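# Lay the towel flat beside an undisturbed basket

## Task

Get the towel lying flat on the table as a single layer. It must be at least one finger's width in from the table edge, at least two fingers' width away from the basket's rim, and more than a hand's width from the column of either arm. The basket must end upright with its entire base resting on the table, no more than three fingers' width from its starting spot and turned roughly as before. Finish with both grippers released and moved away. Anything held in place only by the robot at the end does not count.

## Robot and tools

ROBOT. Two arms, left_arm and right_arm, each with six revolute joints and a parallel gripper. Joint order in every row and every per-joint list is: waist (joint1), shoulder (joint2), elbow (joint3), wrist pitch (joint4), wrist yaw (joint5), wrist roll (joint6). Stated ranges in rad: waist -2.618 to 3.054, shoulder 0.000 to 3.142, elbow 0.000 to 3.142, wrist pitch -1.571 to 1.571, wrist yaw -1.571 to 1.571, wrist roll -2.094 to 2.094. The true ends may sit up to 0.036 rad either side. Each wrist carries a camera mount that can collide with things.

FRAME. One scene frame for both arms: origin on the tabletop between the arms, +x out over the table, +z up, left_arm on the +y side. Arm bases: left_arm at (-0.023, +0.340, 0) m, quat_wxyz (+0.997, 0, 0, -0.075); right_arm at (-0.015, -0.260, 0) m, quat_wxyz (+0.996, 0, 0, +0.085). The names left/right do not refer to image sides.

execute_actions(actions). actions is a list of actions run one after another; an empty list just returns state and images. Each action is a list of up to 15 rows; each row lasts one control step (1/30 s), and if fewer than 15 rows are given the last one repeats to fill 15 steps. Every row is one list of 14 numbers in [-1, 1] covering both arms: left_arm's six joint values then its opening, then right_arm's six joint values then its opening. Joint values are offsets, not poses: measured from the arm's angles when that action began (for a call's first action, the last angles reported in this scene), not from the previous row. Scale: 1.0 equals 1.202 rad for waist, 1.258 shoulder, 1.238 elbow, 2.073 wrist pitch, 2.022 for wrist yaw and for wrist roll. The opening is absolute: +1 fully open, -1 closed. If an action would push any joint more than 0.036 rad beyond its range, that action is refused for both arms; if the first action fails this or any action is malformed, nothing in the call runs. A joint asked past its real end stops there, and the result may say "joint sent to its limit".

move(target, speed, blocking). target is one 14-number row as above; its joint values are offsets from the "Joint positions" of the latest result that printed them, not from where the arm is when the move starts. Opening values are sent at once. All joints follow paths that finish together, so the hand traces a curve; paths take 0.5 to 10 s and stop after 10 s if unfinished. speed (rad/s, 0.01 to 2, default 0.5) caps the joint with the longest travel. Moves ignore obstacles and the other arm. blocking=false returns after 0.5 s while motion continues; check with wait(0), and call wait or stop before any further action or move. The extra "move:" line reports the ending (done, off_target, moving, held, fault), limits=held or limits=none, and each arm's joint farthest from target.

wait(seconds): 0 to 10; the arms keep their last command and a running move carries on. stop(): brakes the running move; fingers keep going. zoom_image(camera, region): camera is one of cam_head_left, cam_head_right, cam_high, cam_low, cam_left_wrist, cam_right_wrist (all 504x504); region is [x0, y0, x1, y1] in pixels from the top-left, at most 504 by 504. read_manual(section): only "licences"; moves nothing. finished_scene(scene): pass the current scene's number once the goal holds on its own; it cannot be undone. Replying without a tool call ends everything.

RESULTS. The state line gives each gripper's end_effector_position (m) and end_effector_quat_wxyz in the scene frame; this point lies between the finger pads about 1 cm behind the tips, fingers along the gripper's +z, closing along its y. The printed position can be off, more at long reach. Joint positions and Joint velocities list per arm the six joints (rad, rad/s) then finger gap (m; 0.094 m is fully open). Joint targets shows what the joints are currently driven toward. grip_measured is the opening on the command scale. Joint torques are raw drive outputs with offsets and noise. "joint command not followed" means a clearance check altered some joint targets. MOTOR HOT warns at 75 °C; at 90 °C the arm stops for 10 s; at 100 °C it goes limp and drops. FAULT lines mark arm stops.

MOTION LIMITS. Per step, joint targets stay within a lead of the measured angle: 0.202 rad waist, 0.258 shoulder, 0.238 elbow, 0.573 wrist pitch, 0.522 wrist yaw and roll; and targets that would shift the hand over 70 mm are scaled back. Big changes therefore take several actions, and any unfinished part must be commanded again. Friction can leave a joint about 0.031 rad short, and smaller commands may do nothing.

GRIPPING. To hold, command an opening below grip_measured: about 0.03 below is firm, less is gentler. A thin cloth gets less squeeze, so grip it deliberately. Readings may be off by about 1 mm. Held items may be briefly yanked.

AVOID. Knocking the towel or basket off the table (fails the task), tipping or shifting the basket, letting the arms touch or press each other, fast impacts, hard presses, drops, and long holding that overheats motors. The simulation keeps running while you compose a reply, with the last command held. At the end, open both grippers and lift them away.

Each tool is called after "Request:" as name(argument=value, ...) on one line, values as JSON.

## Session

Request:
execute_actions(actions=[])

Scene clock: 0.00 s.
left_arm: end_effector_position=(+0.0590, +0.1234, +0.1859) grip_measured=+1.000 end_effector_quat_wxyz=(+0.092, +0.776, +0.624, +0.023) | right_arm: end_effector_position=(+0.2445, -0.2836, +0.3023) grip_measured=+1.000 end_effector_quat_wxyz=(+0.346, -0.215, +0.806, -0.428)
Joint names: [waist, shoulder, elbow, wrist pitch, wrist yaw, wrist roll]
Joint positions: left_arm=[-1.142  1.295  1.296 -1.418 -0.113  0.503  0.094] | right_arm=[ 0.313  0.933  1.082 -0.918  0.969 -0.478  0.094]
Joint velocities: left_arm=[-0.002  0.007  0.007 -0.081  0.007  0.037  0.   ] | right_arm=[0.017 0.017 0.017 0.007 0.022 0.037 0.   ]
Joint torques (N m, as the arm reports them, + toward a larger angle): no reading
Joint targets: left_arm=[-1.142 1.295 1.296 -1.418 -0.113 0.503] | right_arm=[0.313 0.933 1.082 -0.918 0.969 -0.478]

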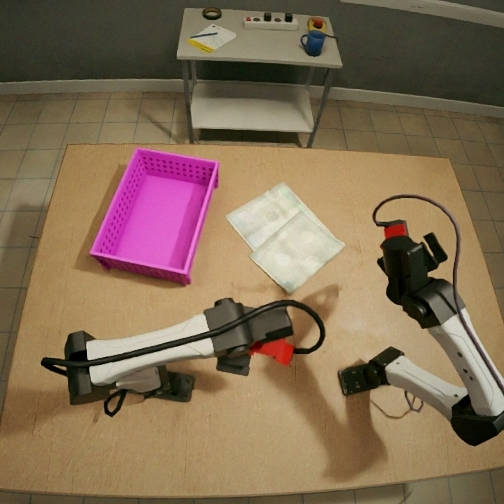

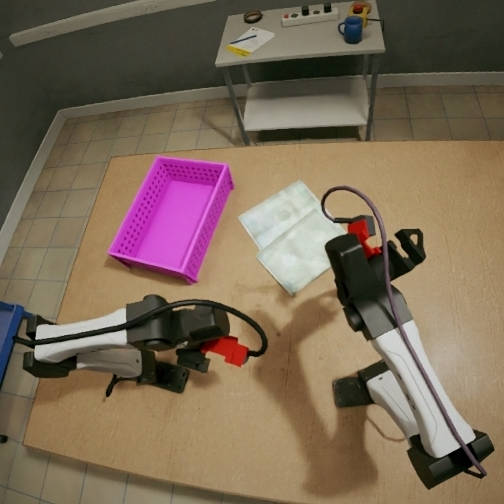

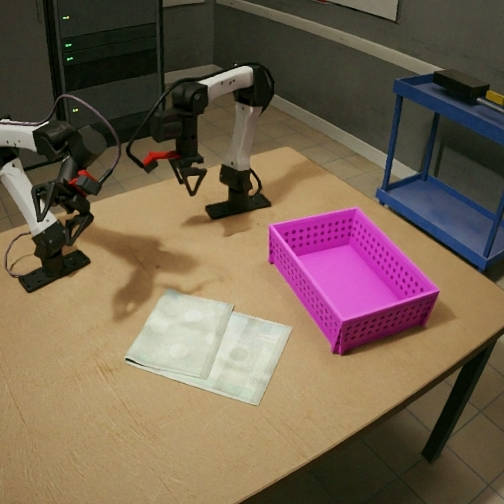

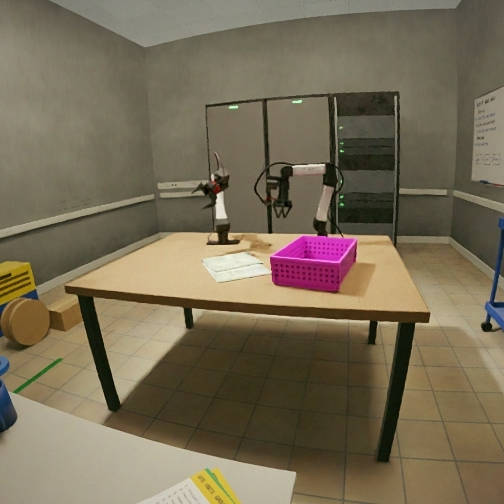

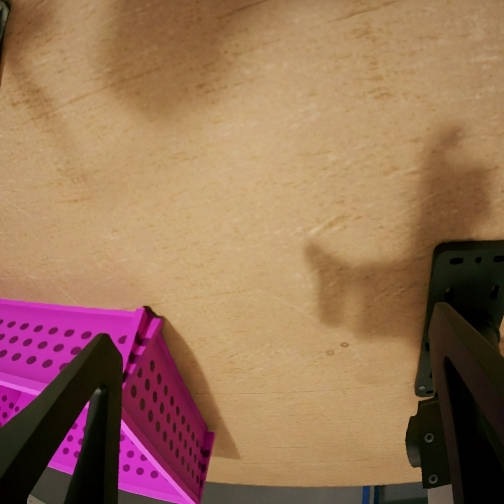

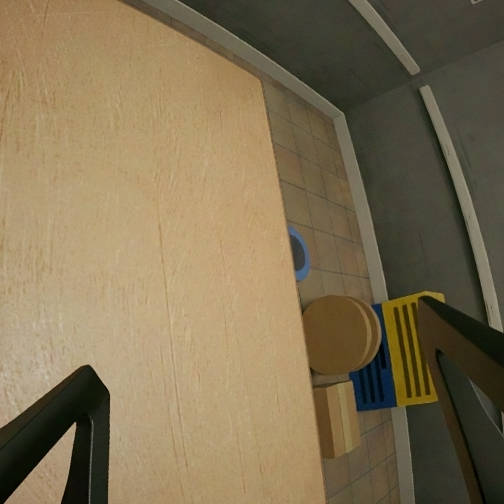

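Request:
zoom_image(camera="cam_head_left", region=[180, 150, 380, 320])

Request:
zoom_image(camera="cam_high", region=[100, 260, 320, 420])

Region (180, 150, 380, 320) of cam_head_left's 504x504 image, scaled by 2.520, with more detail than that image has; it fills the top 428 rows of this view, and the rest is white.

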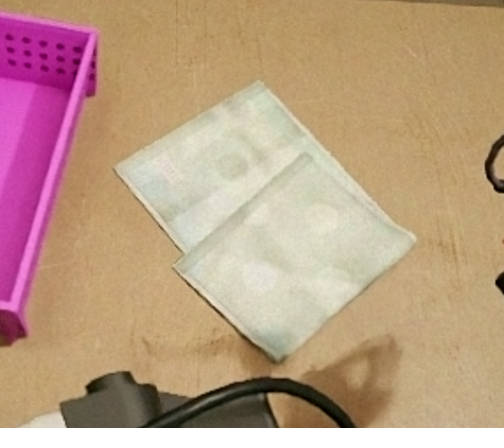

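Region (100, 260, 320, 420) of cam_high's 504x504 image, scaled by 2.291, with more detail than that image has; it fills the top 367 rows of this view, and the rest is white.

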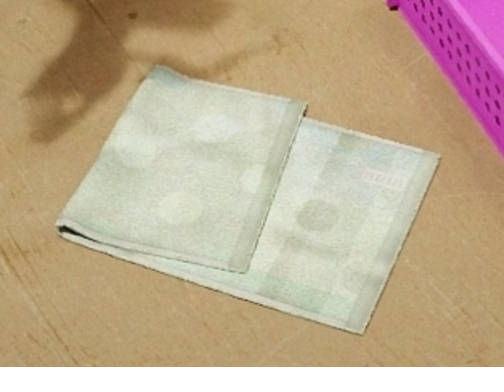

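Request:
move(target=[0.631, 0.756, 0.724, -0.048, 0.056, -0.249, 1, -0.021, 0.939, 0.723, -0.249, -0.479, 0.236, 1], speed=0.8)

Scene clock: 9.77 s.
left_arm: end_effector_position=(+0.3523, +0.1216, +0.1227) grip_measured=+1.000 end_effector_quat_wxyz=(+0.010, +0.267, +0.964, +0.003) | right_arm: end_effector_position=(+0.3477, -0.0779, +0.1145) grip_measured=+1.000 end_effector_quat_wxyz=(-0.003, -0.237, +0.972, -0.004)
Joint names: [waist, shoulder, elbow, wrist pitch, wrist yaw, wrist roll]
Joint positions: left_arm=[-0.38   2.231  2.175 -1.498 -0.01   0.011  0.094] | right_arm=[ 0.298  2.115  1.958 -1.421  0.007 -0.011  0.094]
Joint velocities: left_arm=[-0.022 -0.002  0.002 -0.022 -0.022  0.007  0.   ] | right_arm=[-0.027  0.002  0.007 -0.022 -0.007 -0.051  0.   ]
Joint torques (N m, as the arm reports them, + toward a larger angle): left_arm=[ -0.68 -14.68   8.52   0.13   0.23  -0.13] | right_arm=[-0.69 -9.84  7.62  0.26 -0.01  0.11]
Joint targets: left_arm=[-0.384 2.246 2.193 -1.518 -0.000 -0.000] | right_arm=[0.287 2.114 1.977 -1.434 0.000 -0.001]
move: done; limits=none; left_arm: farthest joint: the wrist pitch, 0.020 radians from its target (0.099 radians at the start); right_arm: farthest joint: the elbow, 0.019 radians from its target (0.895 radians at the start)

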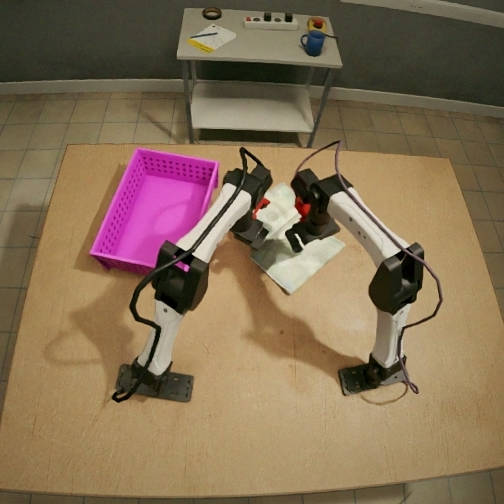

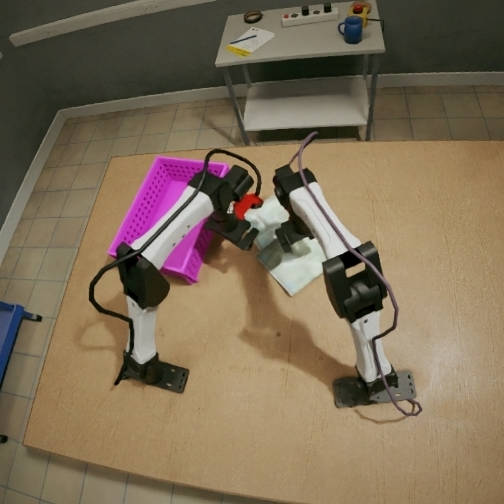

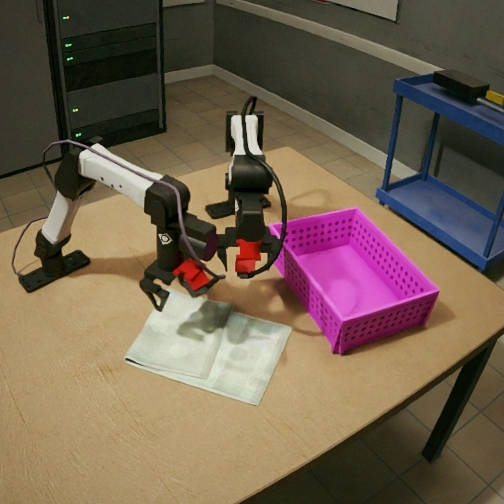

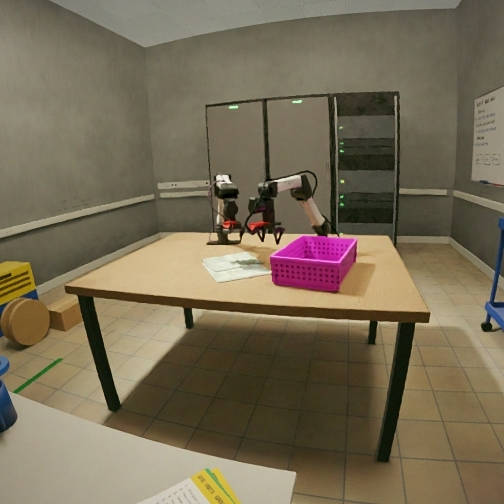

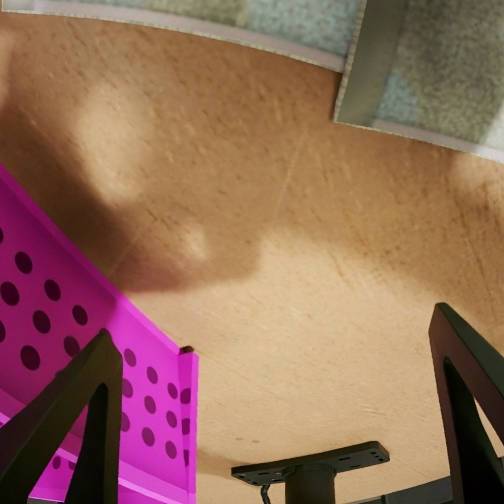

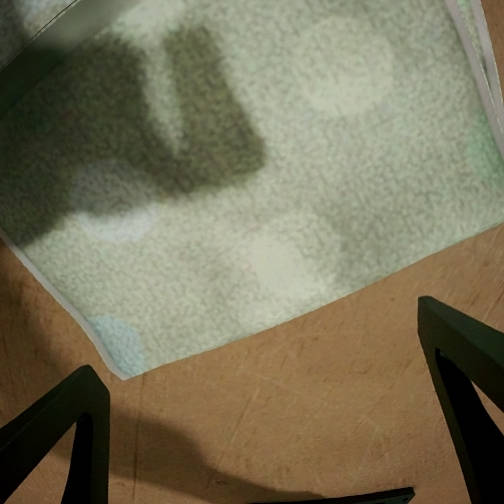

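Request:
move(target=[0, 0.011, -0.2795, 0.1655, 0, 0, 1, 0, 0.012, -0.2205, 0.1423, 0, 0, 1], speed=0.5)

Scene clock: 12.83 s.
left_arm: end_effector_position=(+0.3542, +0.1205, +0.0411) grip_measured=+1.000 end_effector_quat_wxyz=(+0.011, +0.267, +0.964, +0.003) | right_arm: end_effector_position=(+0.3493, -0.0770, +0.0477) grip_measured=+1.000 end_effector_quat_wxyz=(+0.005, -0.237, +0.972, -0.003)
Joint names: [waist, shoulder, elbow, wrist pitch, wrist yaw, wrist roll]
Joint positions: left_arm=[-0.38   2.231  1.85  -1.171 -0.01   0.01   0.094] | right_arm=[ 0.298  2.12   1.701 -1.143  0.007 -0.01   0.094]
Joint velocities: left_arm=[ 0.012 -0.002 -0.002 -0.095 -0.066 -0.037  0.   ] | right_arm=[-0.002 -0.032  0.002 -0.051 -0.022 -0.066  0.   ]
Joint torques (N m, as the arm reports them, + toward a larger angle): left_arm=[ -0.09 -14.76   5.47   0.5    0.13  -0.04] | right_arm=[ 0.13 -9.1   4.93  0.51  0.06 -0.01]
Joint targets: left_arm=[-0.380 2.244 1.829 -1.155 -0.011 0.010] | right_arm=[0.298 2.130 1.685 -1.127 0.008 -0.011]
move: off_target (left_arm); limits=none; left_arm: farthest joint: the elbow, 0.021 radians from its target (0.346 radians at the start); right_arm: farthest joint: the wrist pitch, 0.017 radians from its target (0.296 radians at the start)

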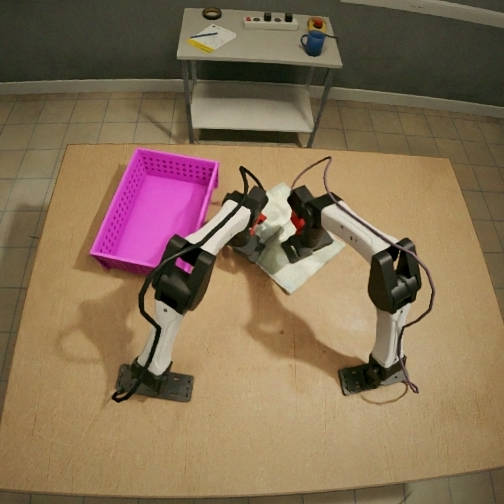

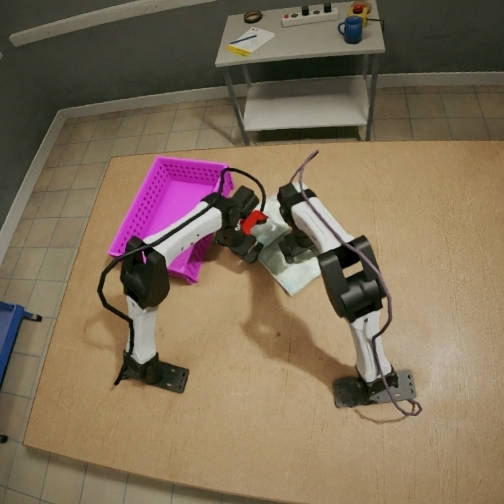

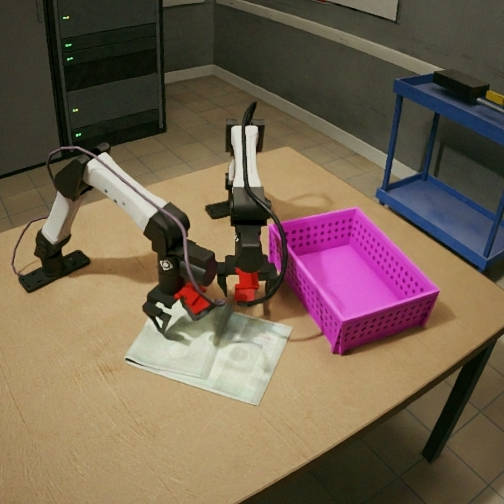

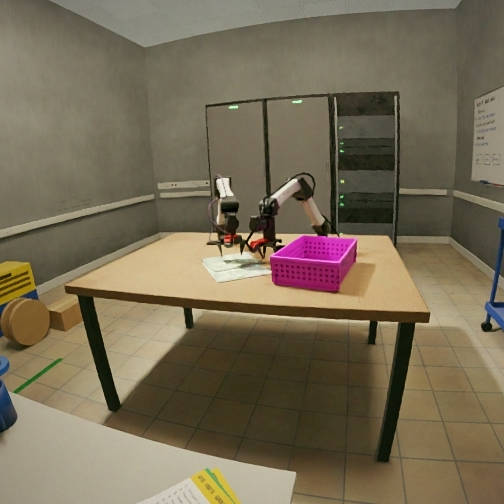

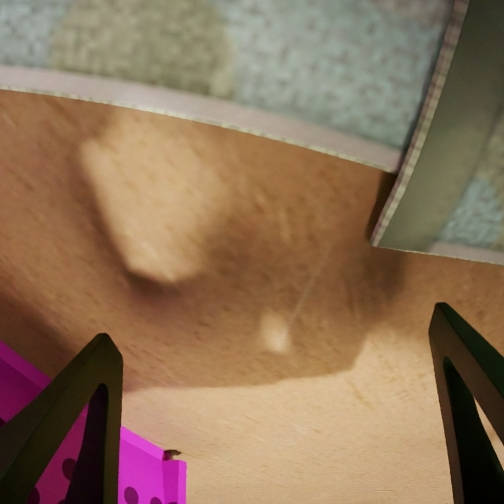

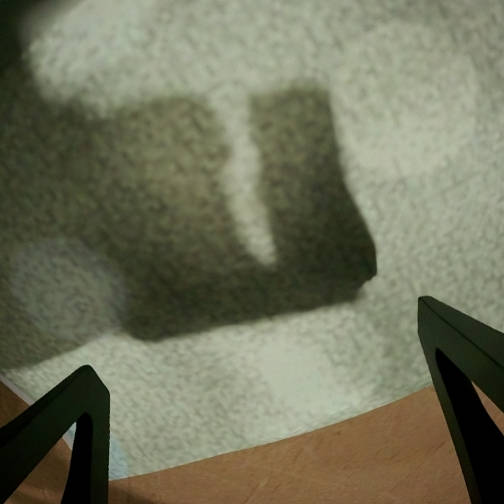

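Request:
move(target=[-0.0998, 0.0355, 0.042, -0.0125, 0.005, 0.069, 0.064, -0.913, -0.652, -0.324, -0.027, 0, 0, 1], speed=0.8)

Scene clock: 22.47 s.
left_arm: end_effector_position=(+0.3323, +0.0756, +0.0416) grip_measured=+0.067 end_effector_quat_wxyz=(+0.015, +0.381, +0.924, +0.001) | right_arm: end_effector_position=(+0.2187, -0.4295, +0.2028) grip_measured=+1.000 end_effector_quat_wxyz=(+0.182, +0.296, +0.935, -0.063)
Joint names: [waist, shoulder, elbow, wrist pitch, wrist yaw, wrist roll]
Joint positions: left_arm=[-0.492  2.249  1.883 -1.177 -0.01   0.139  0.05 ] | right_arm=[-0.792  1.309  1.317 -1.191  0.007 -0.01   0.094]
Joint velocities: left_arm=[-0.012 -0.002 -0.007 -0.022 -0.022  0.022  0.   ] | right_arm=[-0.012 -0.017  0.012  0.051  0.051 -0.037  0.   ]
Joint torques (N m, as the arm reports them, + toward a larger angle): left_arm=[ -0.71 -13.93   8.89   0.13   0.23   0.07] | right_arm=[-0.41 -4.15  5.38  1.01  0.05 -0.01]
Joint targets: left_arm=[-0.500 2.275 1.902 -1.197 -0.000 0.150] | right_arm=[-0.800 1.300 1.299 -1.199 0.007 -0.010]
move: off_target (left_arm); limits=none; left_arm: farthest joint: the shoulder, 0.026 radians from its target (0.045 radians at the start); right_arm: farthest joint: the elbow, 0.017 radians from its target (0.401 radians at the start)

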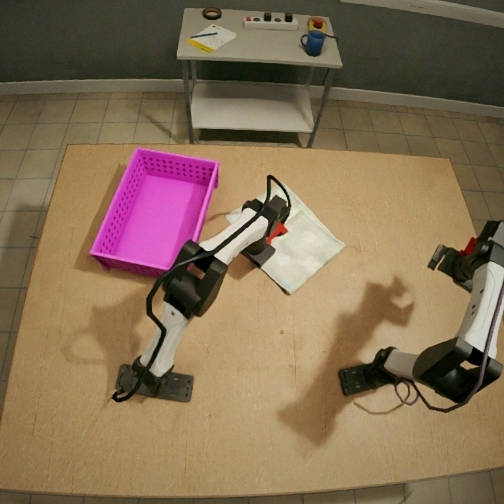

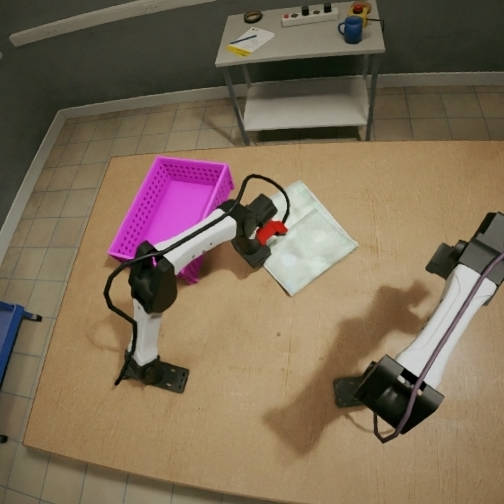

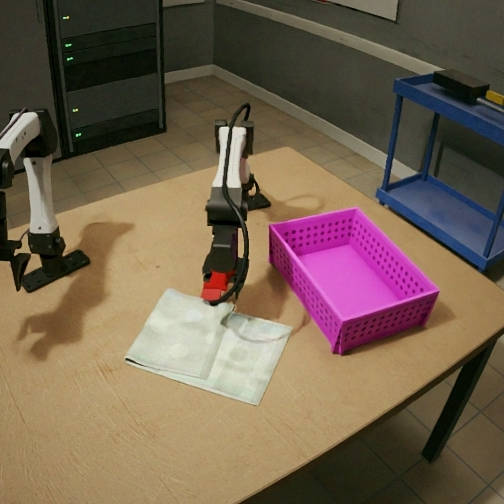

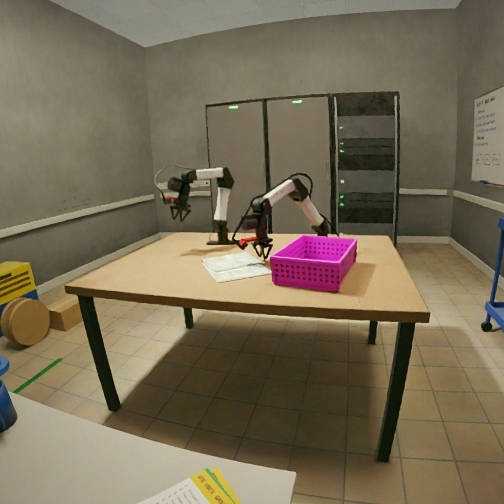

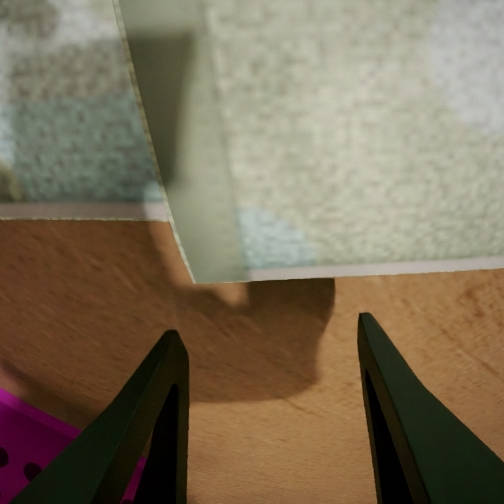

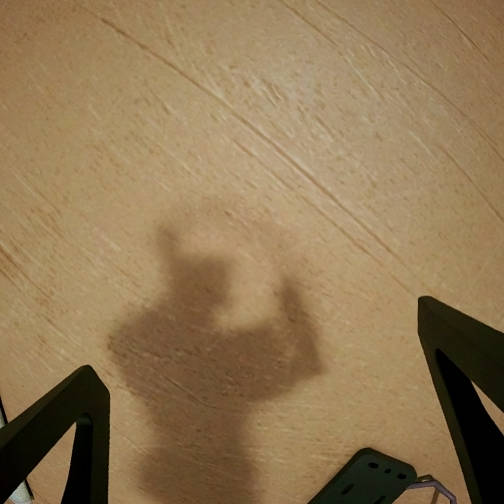

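Request:
move(target=[0.0324, 0.043, -0.034, 0.025, 0, 0.02, 0.064, 0, 0, 0, 0, 0, 0, 1], speed=0.2)

Scene clock: 25.47 s.
left_arm: end_effector_position=(+0.3409, +0.0873, +0.0226) grip_measured=+0.067 end_effector_quat_wxyz=(+0.006, +0.380, +0.925, +0.004) | right_arm: end_effector_position=(+0.2187, -0.4295, +0.2028) grip_measured=+1.000 end_effector_quat_wxyz=(+0.182, +0.296, +0.935, -0.063)
Joint names: [waist, shoulder, elbow, wrist pitch, wrist yaw, wrist roll]
Joint positions: left_arm=[-0.46   2.282  1.863 -1.141 -0.01   0.168  0.05 ] | right_arm=[-0.792  1.309  1.317 -1.191  0.007 -0.01   0.094]
Joint velocities: left_arm=[ 0.007  0.012 -0.007 -0.037 -0.007 -0.007 -0.   ] | right_arm=[-0.007 -0.022  0.022  0.051 -0.037 -0.051  0.   ]
Joint torques (N m, as the arm reports them, + toward a larger angle): left_arm=[  0.25 -14.48   5.43   0.4    0.13   0.08] | right_arm=[ 0.16 -3.54  6.68  1.07  0.05 -0.01]
Joint targets: left_arm=[-0.453 2.304 1.841 -1.125 -0.010 0.179] | right_arm=[-0.792 1.309 1.317 -1.191 0.007 -0.010]
move: off_target (left_arm); limits=none; left_arm: farthest joint: the elbow, 0.022 radians from its target (0.042 radians at the start); right_arm: farthest joint: the waist, 0.000 radians from its target (0.000 radians at the start)

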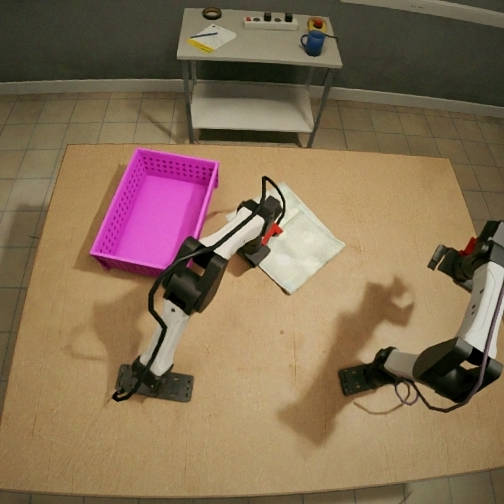

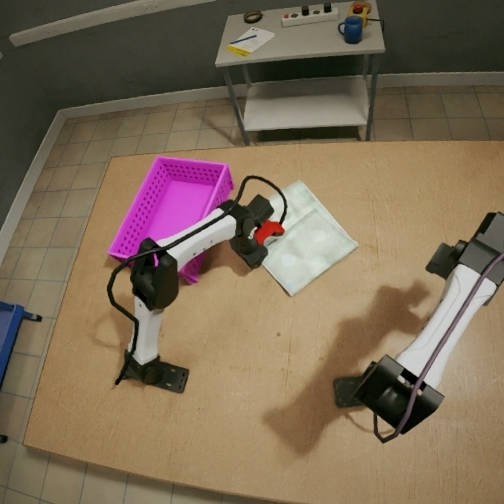

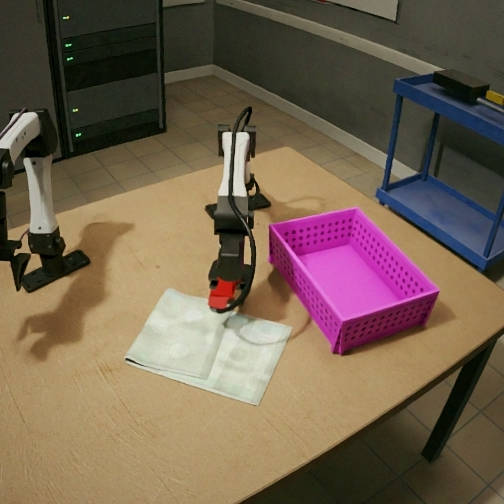

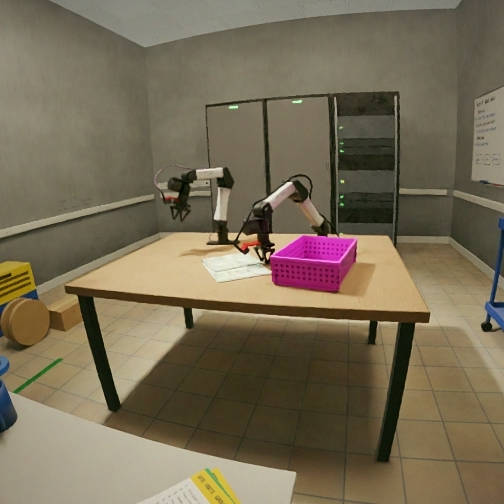

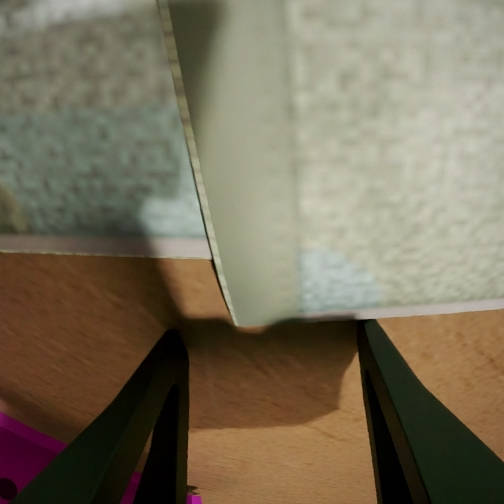

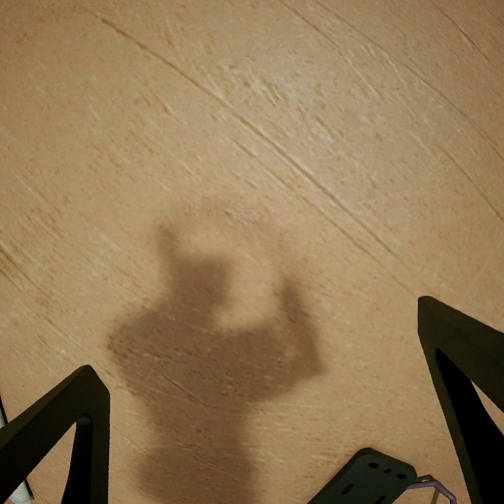

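Request:
move(target=[0, 0.0445, 0, 0.0236, 0, 0, 0.064, 0, 0, 0, 0, 0, 0, 1], speed=0.15)

Scene clock: 27.27 s.
left_arm: end_effector_position=(+0.3419, +0.0866, +0.0223) grip_measured=+0.067 end_effector_quat_wxyz=(+0.008, +0.380, +0.925, +0.003) | right_arm: end_effector_position=(+0.2187, -0.4295, +0.2028) grip_measured=+1.000 end_effector_quat_wxyz=(+0.182, +0.296, +0.935, -0.063)
Joint names: [waist, shoulder, elbow, wrist pitch, wrist yaw, wrist roll]
Joint positions: left_arm=[-0.46   2.283  1.863 -1.136 -0.01   0.169  0.05 ] | right_arm=[-0.792  1.309  1.317 -1.191  0.007 -0.01   0.094]
Joint velocities: left_arm=[-0.012 -0.017 -0.017  0.066 -0.037  0.022  0.   ] | right_arm=[ 0.002 -0.012 -0.002 -0.022 -0.037 -0.022  0.   ]
Joint torques (N m, as the arm reports them, + toward a larger angle): left_arm=[ -0.29 -11.62   7.14   0.72   0.15  -0.05] | right_arm=[ 0.17 -3.52  6.66  1.07  0.04 -0.01]
Joint targets: left_arm=[-0.460 2.338 1.863 -1.093 -0.010 0.168] | right_arm=[-0.792 1.309 1.317 -1.191 0.007 -0.010]
move: off_target (left_arm); limits=none; left_arm: farthest joint: the shoulder, 0.055 radians from its target (0.056 radians at the start); right_arm: farthest joint: the waist, 0.000 radians from its target (0.000 radians at the start)

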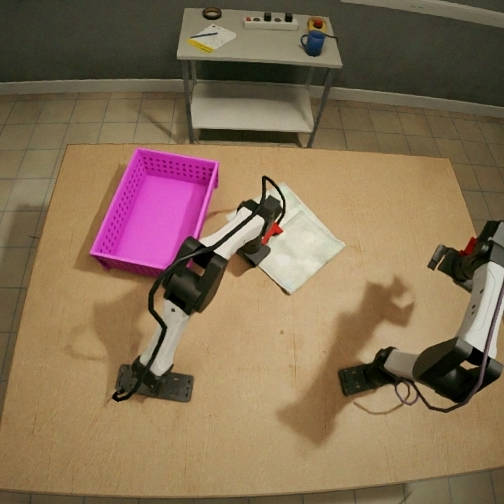

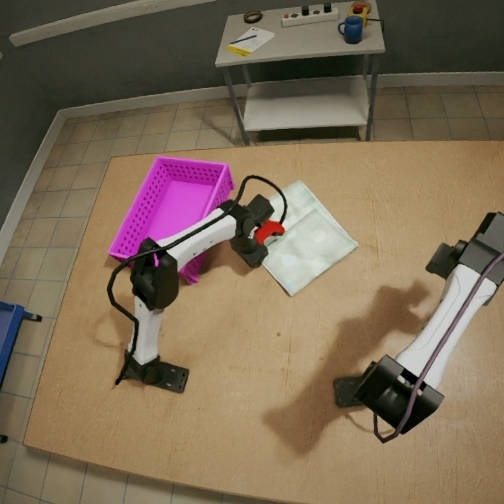

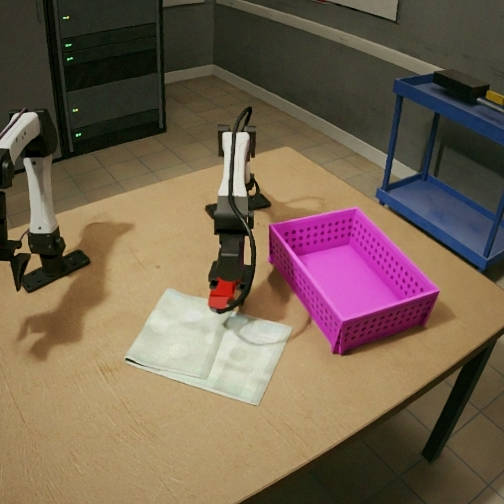

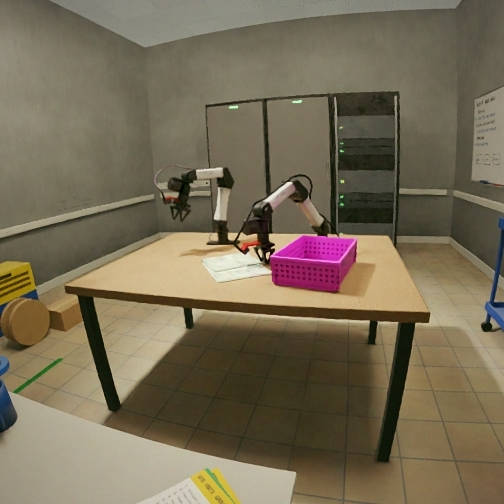

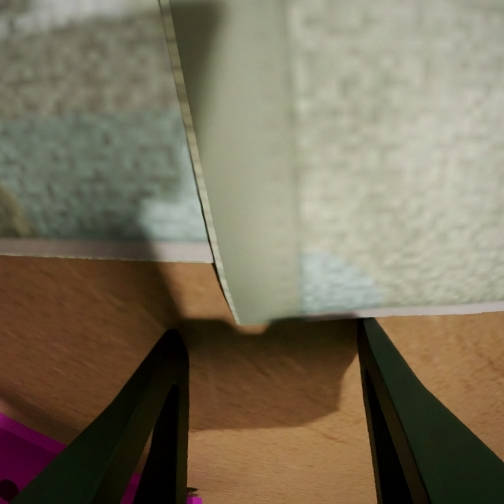

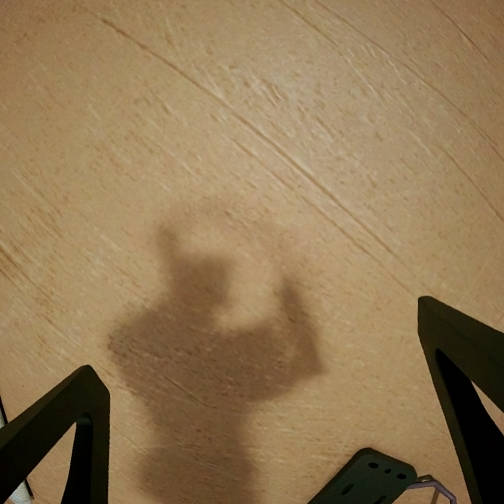

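Request:
move(target=[0, -0.036, 0.048, -0.039, 0, 0, 0.064, 0, 0, 0, 0, 0, 0, 1], speed=0.2)

Scene clock: 29.40 s.
left_arm: end_effector_position=(+0.3429, +0.0859, +0.0508) grip_measured=+0.067 end_effector_quat_wxyz=(+0.021, +0.380, +0.925, +0.000) | right_arm: end_effector_position=(+0.2187, -0.4295, +0.2028) grip_measured=+1.000 end_effector_quat_wxyz=(+0.182, +0.296, +0.935, -0.063)
Joint names: [waist, shoulder, elbow, wrist pitch, wrist yaw, wrist roll]
Joint positions: left_arm=[-0.46   2.242  1.908 -1.196 -0.01   0.169  0.05 ] | right_arm=[-0.792  1.309  1.317 -1.191  0.007 -0.01   0.094]
Joint velocities: left_arm=[-0.007 -0.007 -0.007 -0.037 -0.051 -0.007  0.   ] | right_arm=[ 0.007 -0.002  0.002 -0.022  0.007 -0.037  0.   ]
Joint torques (N m, as the arm reports them, + toward a larger angle): left_arm=[ -0.16 -16.66   8.28   0.2    0.15  -0.01] | right_arm=[ 0.18 -3.54  6.65  1.07  0.05 -0.02]
Joint targets: left_arm=[-0.460 2.238 1.922 -1.217 -0.010 0.169] | right_arm=[-0.792 1.309 1.317 -1.191 0.007 -0.010]
move: off_target (left_arm); limits=none; left_arm: farthest joint: the wrist pitch, 0.021 radians from its target (0.081 radians at the start); right_arm: farthest joint: the waist, 0.000 radians from its target (0.000 radians at the start)

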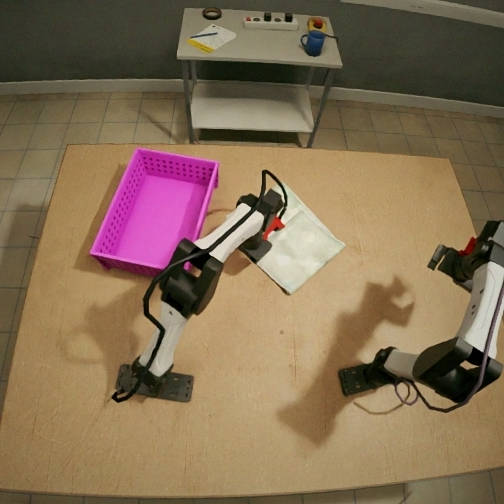

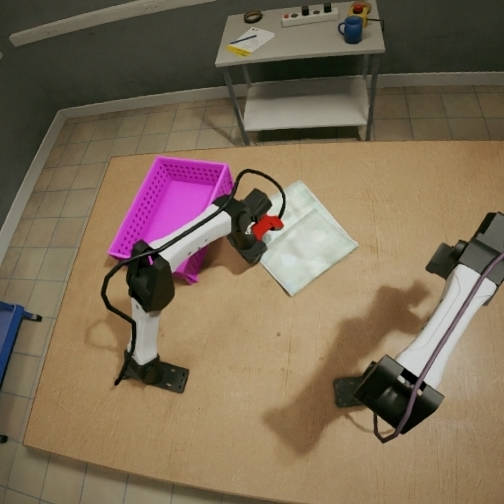

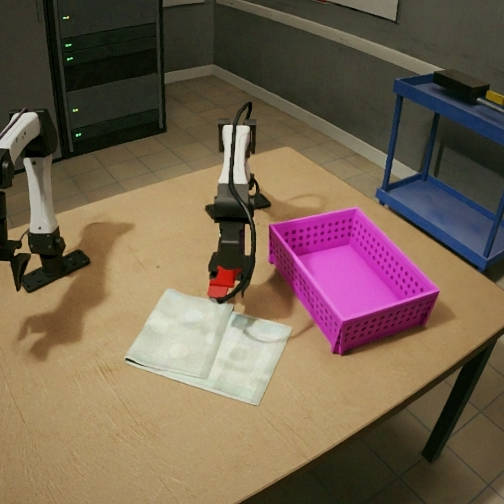

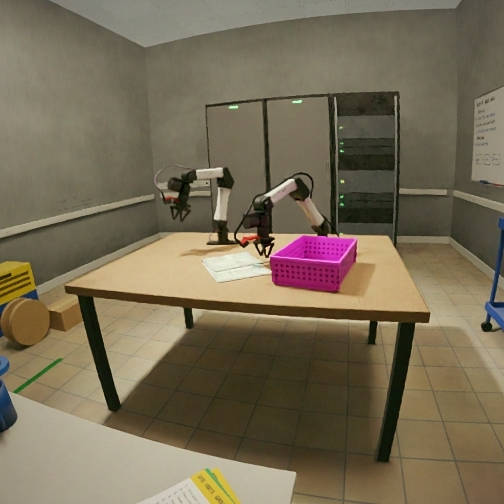

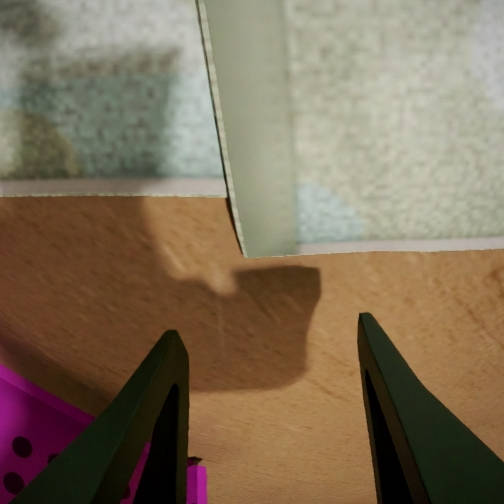

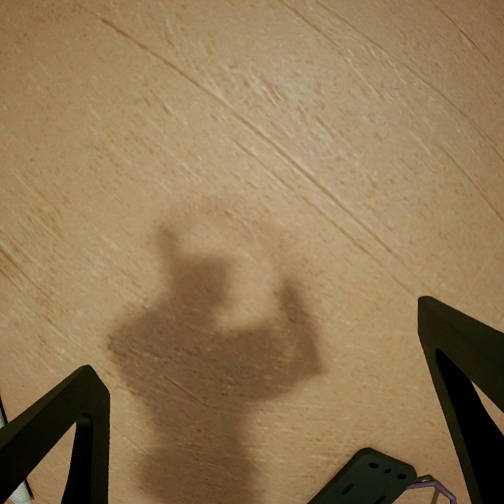

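Request:
move(target=[-0.021, 0.1176, 0.0872, 0.015, 0, 0, 0.064, 0, 0, 0, 0, 0, 0, 1], speed=0.2)

Scene clock: 31.97 s.
left_arm: end_effector_position=(+0.3554, +0.0682, +0.0271) grip_measured=+0.067 end_effector_quat_wxyz=(+0.019, +0.387, +0.922, +0.001) | right_arm: end_effector_position=(+0.2187, -0.4295, +0.2028) grip_measured=+1.000 end_effector_quat_wxyz=(+0.182, +0.296, +0.935, -0.063)
Joint names: [waist, shoulder, elbow, wrist pitch, wrist yaw, wrist roll]
Joint positions: left_arm=[-0.475  2.354  2.003 -1.184 -0.01   0.169  0.05 ] | right_arm=[-0.792  1.309  1.317 -1.191  0.007 -0.01   0.094]
Joint velocities: left_arm=[-0.027 -0.007 -0.002  0.007  0.007  0.037 -0.001] | right_arm=[-0.007  0.007  0.007 -0.022  0.007  0.007  0.   ]
Joint torques (N m, as the arm reports them, + toward a larger angle): left_arm=[ -0.93 -14.03   8.26   0.51   0.11  -0.01] | right_arm=[ 0.17 -3.54  6.67  1.08  0.05 -0.01]
Joint targets: left_arm=[-0.485 2.390 2.017 -1.165 -0.010 0.169] | right_arm=[-0.792 1.309 1.317 -1.191 0.007 -0.010]
move: off_target (left_arm); limits=none; left_arm: farthest joint: the shoulder, 0.036 radians from its target (0.148 radians at the start); right_arm: farthest joint: the waist, 0.000 radians from its target (0.000 radians at the start)

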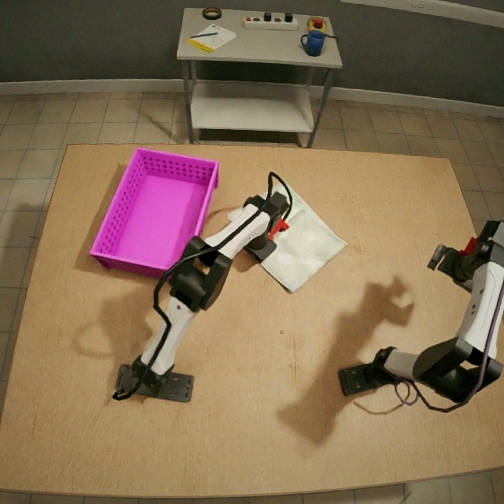

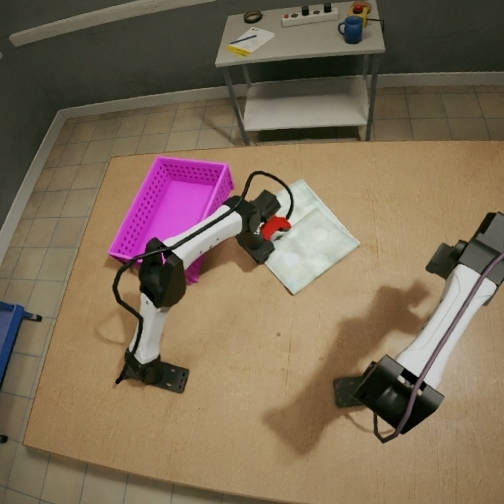

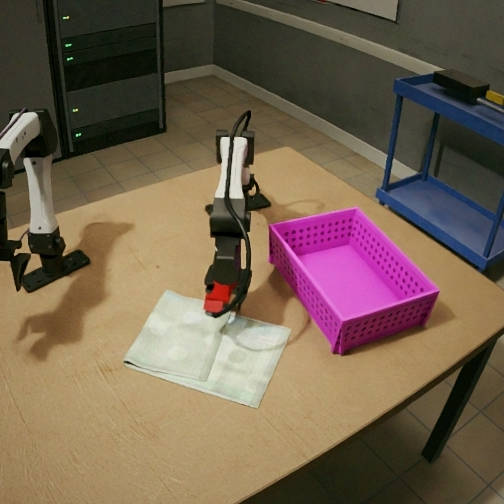

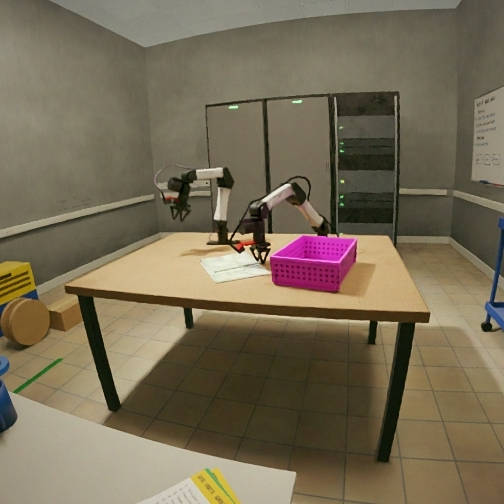

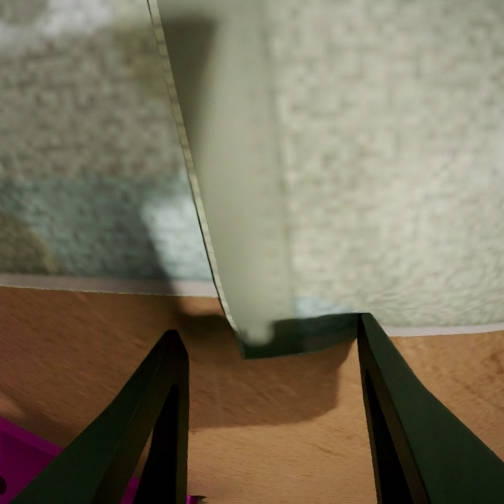

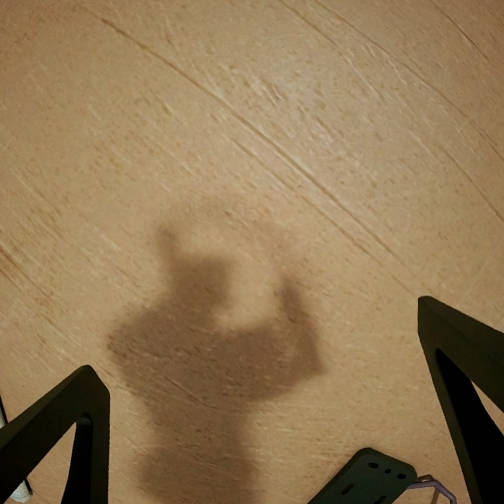

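Request:
move(target=[0, 0.028, 0.011, 0.009, 0, 0, -1, 0, 0, 0, 0, 0, 0, 1], speed=0.1)

Scene clock: 33.00 s.
left_arm: end_effector_position=(+0.3555, +0.0682, +0.0272) grip_measured=-0.996 end_effector_quat_wxyz=(+0.019, +0.387, +0.922, +0.001) | right_arm: end_effector_position=(+0.2187, -0.4295, +0.2028) grip_measured=+1.000 end_effector_quat_wxyz=(+0.182, +0.296, +0.935, -0.063)
Joint names: [waist, shoulder, elbow, wrist pitch, wrist yaw, wrist roll]
Joint positions: left_arm=[-0.475  2.354  2.003 -1.184 -0.01   0.169  0.   ] | right_arm=[-0.792  1.309  1.317 -1.191  0.007 -0.01   0.094]
Joint velocities: left_arm=[ 0.007 -0.007 -0.022  0.066 -0.051 -0.051 -0.001] | right_arm=[ 0.007 -0.002 -0.002  0.007 -0.022  0.007  0.   ]
Joint torques (N m, as the arm reports them, + toward a larger angle): left_arm=[ -0.27 -14.04   8.35   0.52   0.14  -0.04] | right_arm=[ 0.17 -3.53  6.69  1.07  0.04 -0.01]
Joint targets: left_arm=[-0.475 2.389 2.017 -1.166 -0.010 0.169] | right_arm=[-0.792 1.309 1.317 -1.191 0.007 -0.010]
move: off_target (left_arm); limits=none; left_arm: farthest joint: the shoulder, 0.035 radians from its target (0.035 radians at the start); right_arm: farthest joint: the waist, 0.000 radians from its target (0.000 radians at the start)

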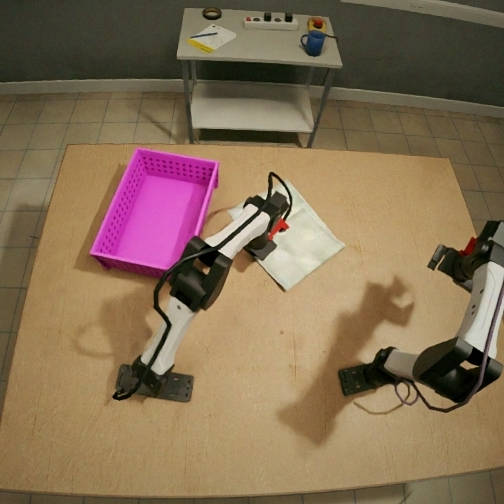

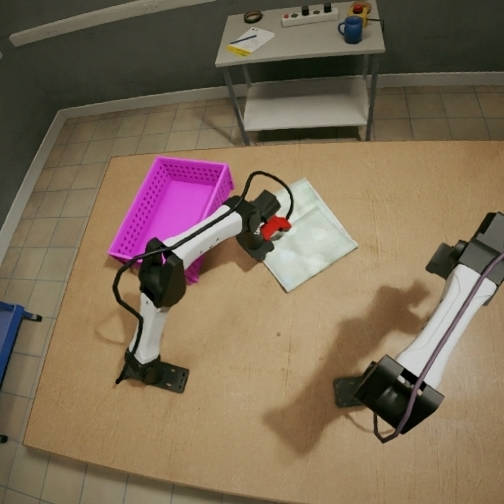

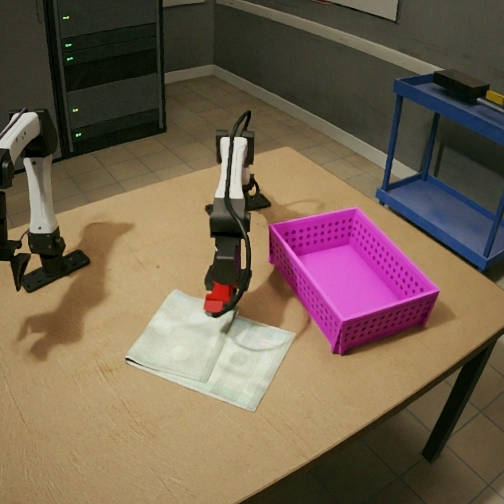

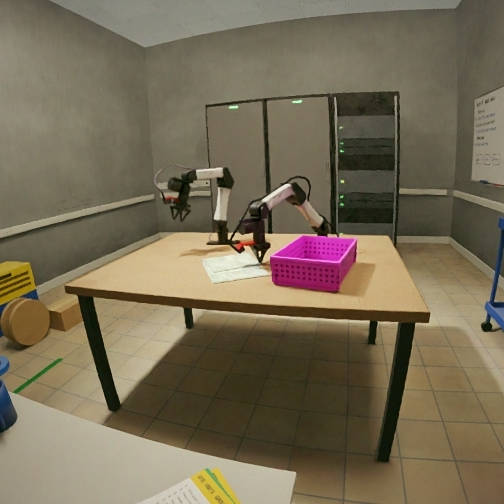

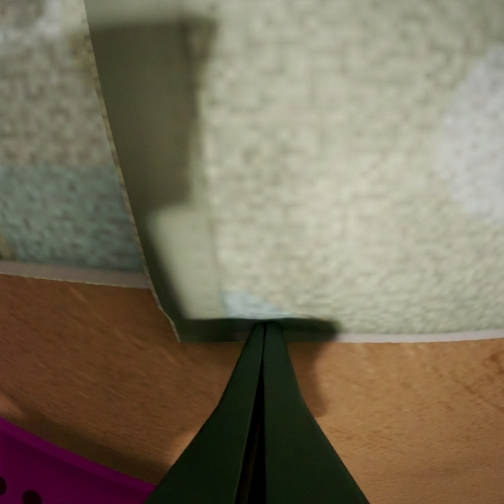

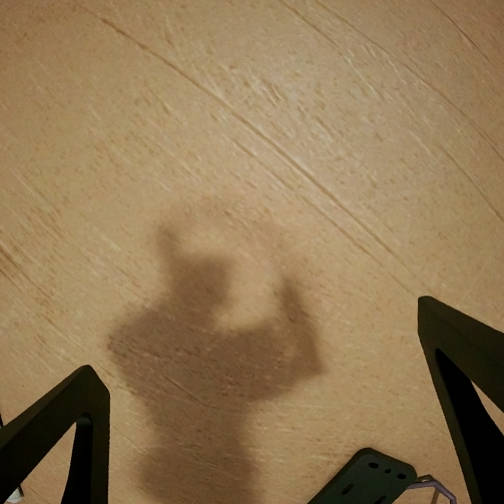

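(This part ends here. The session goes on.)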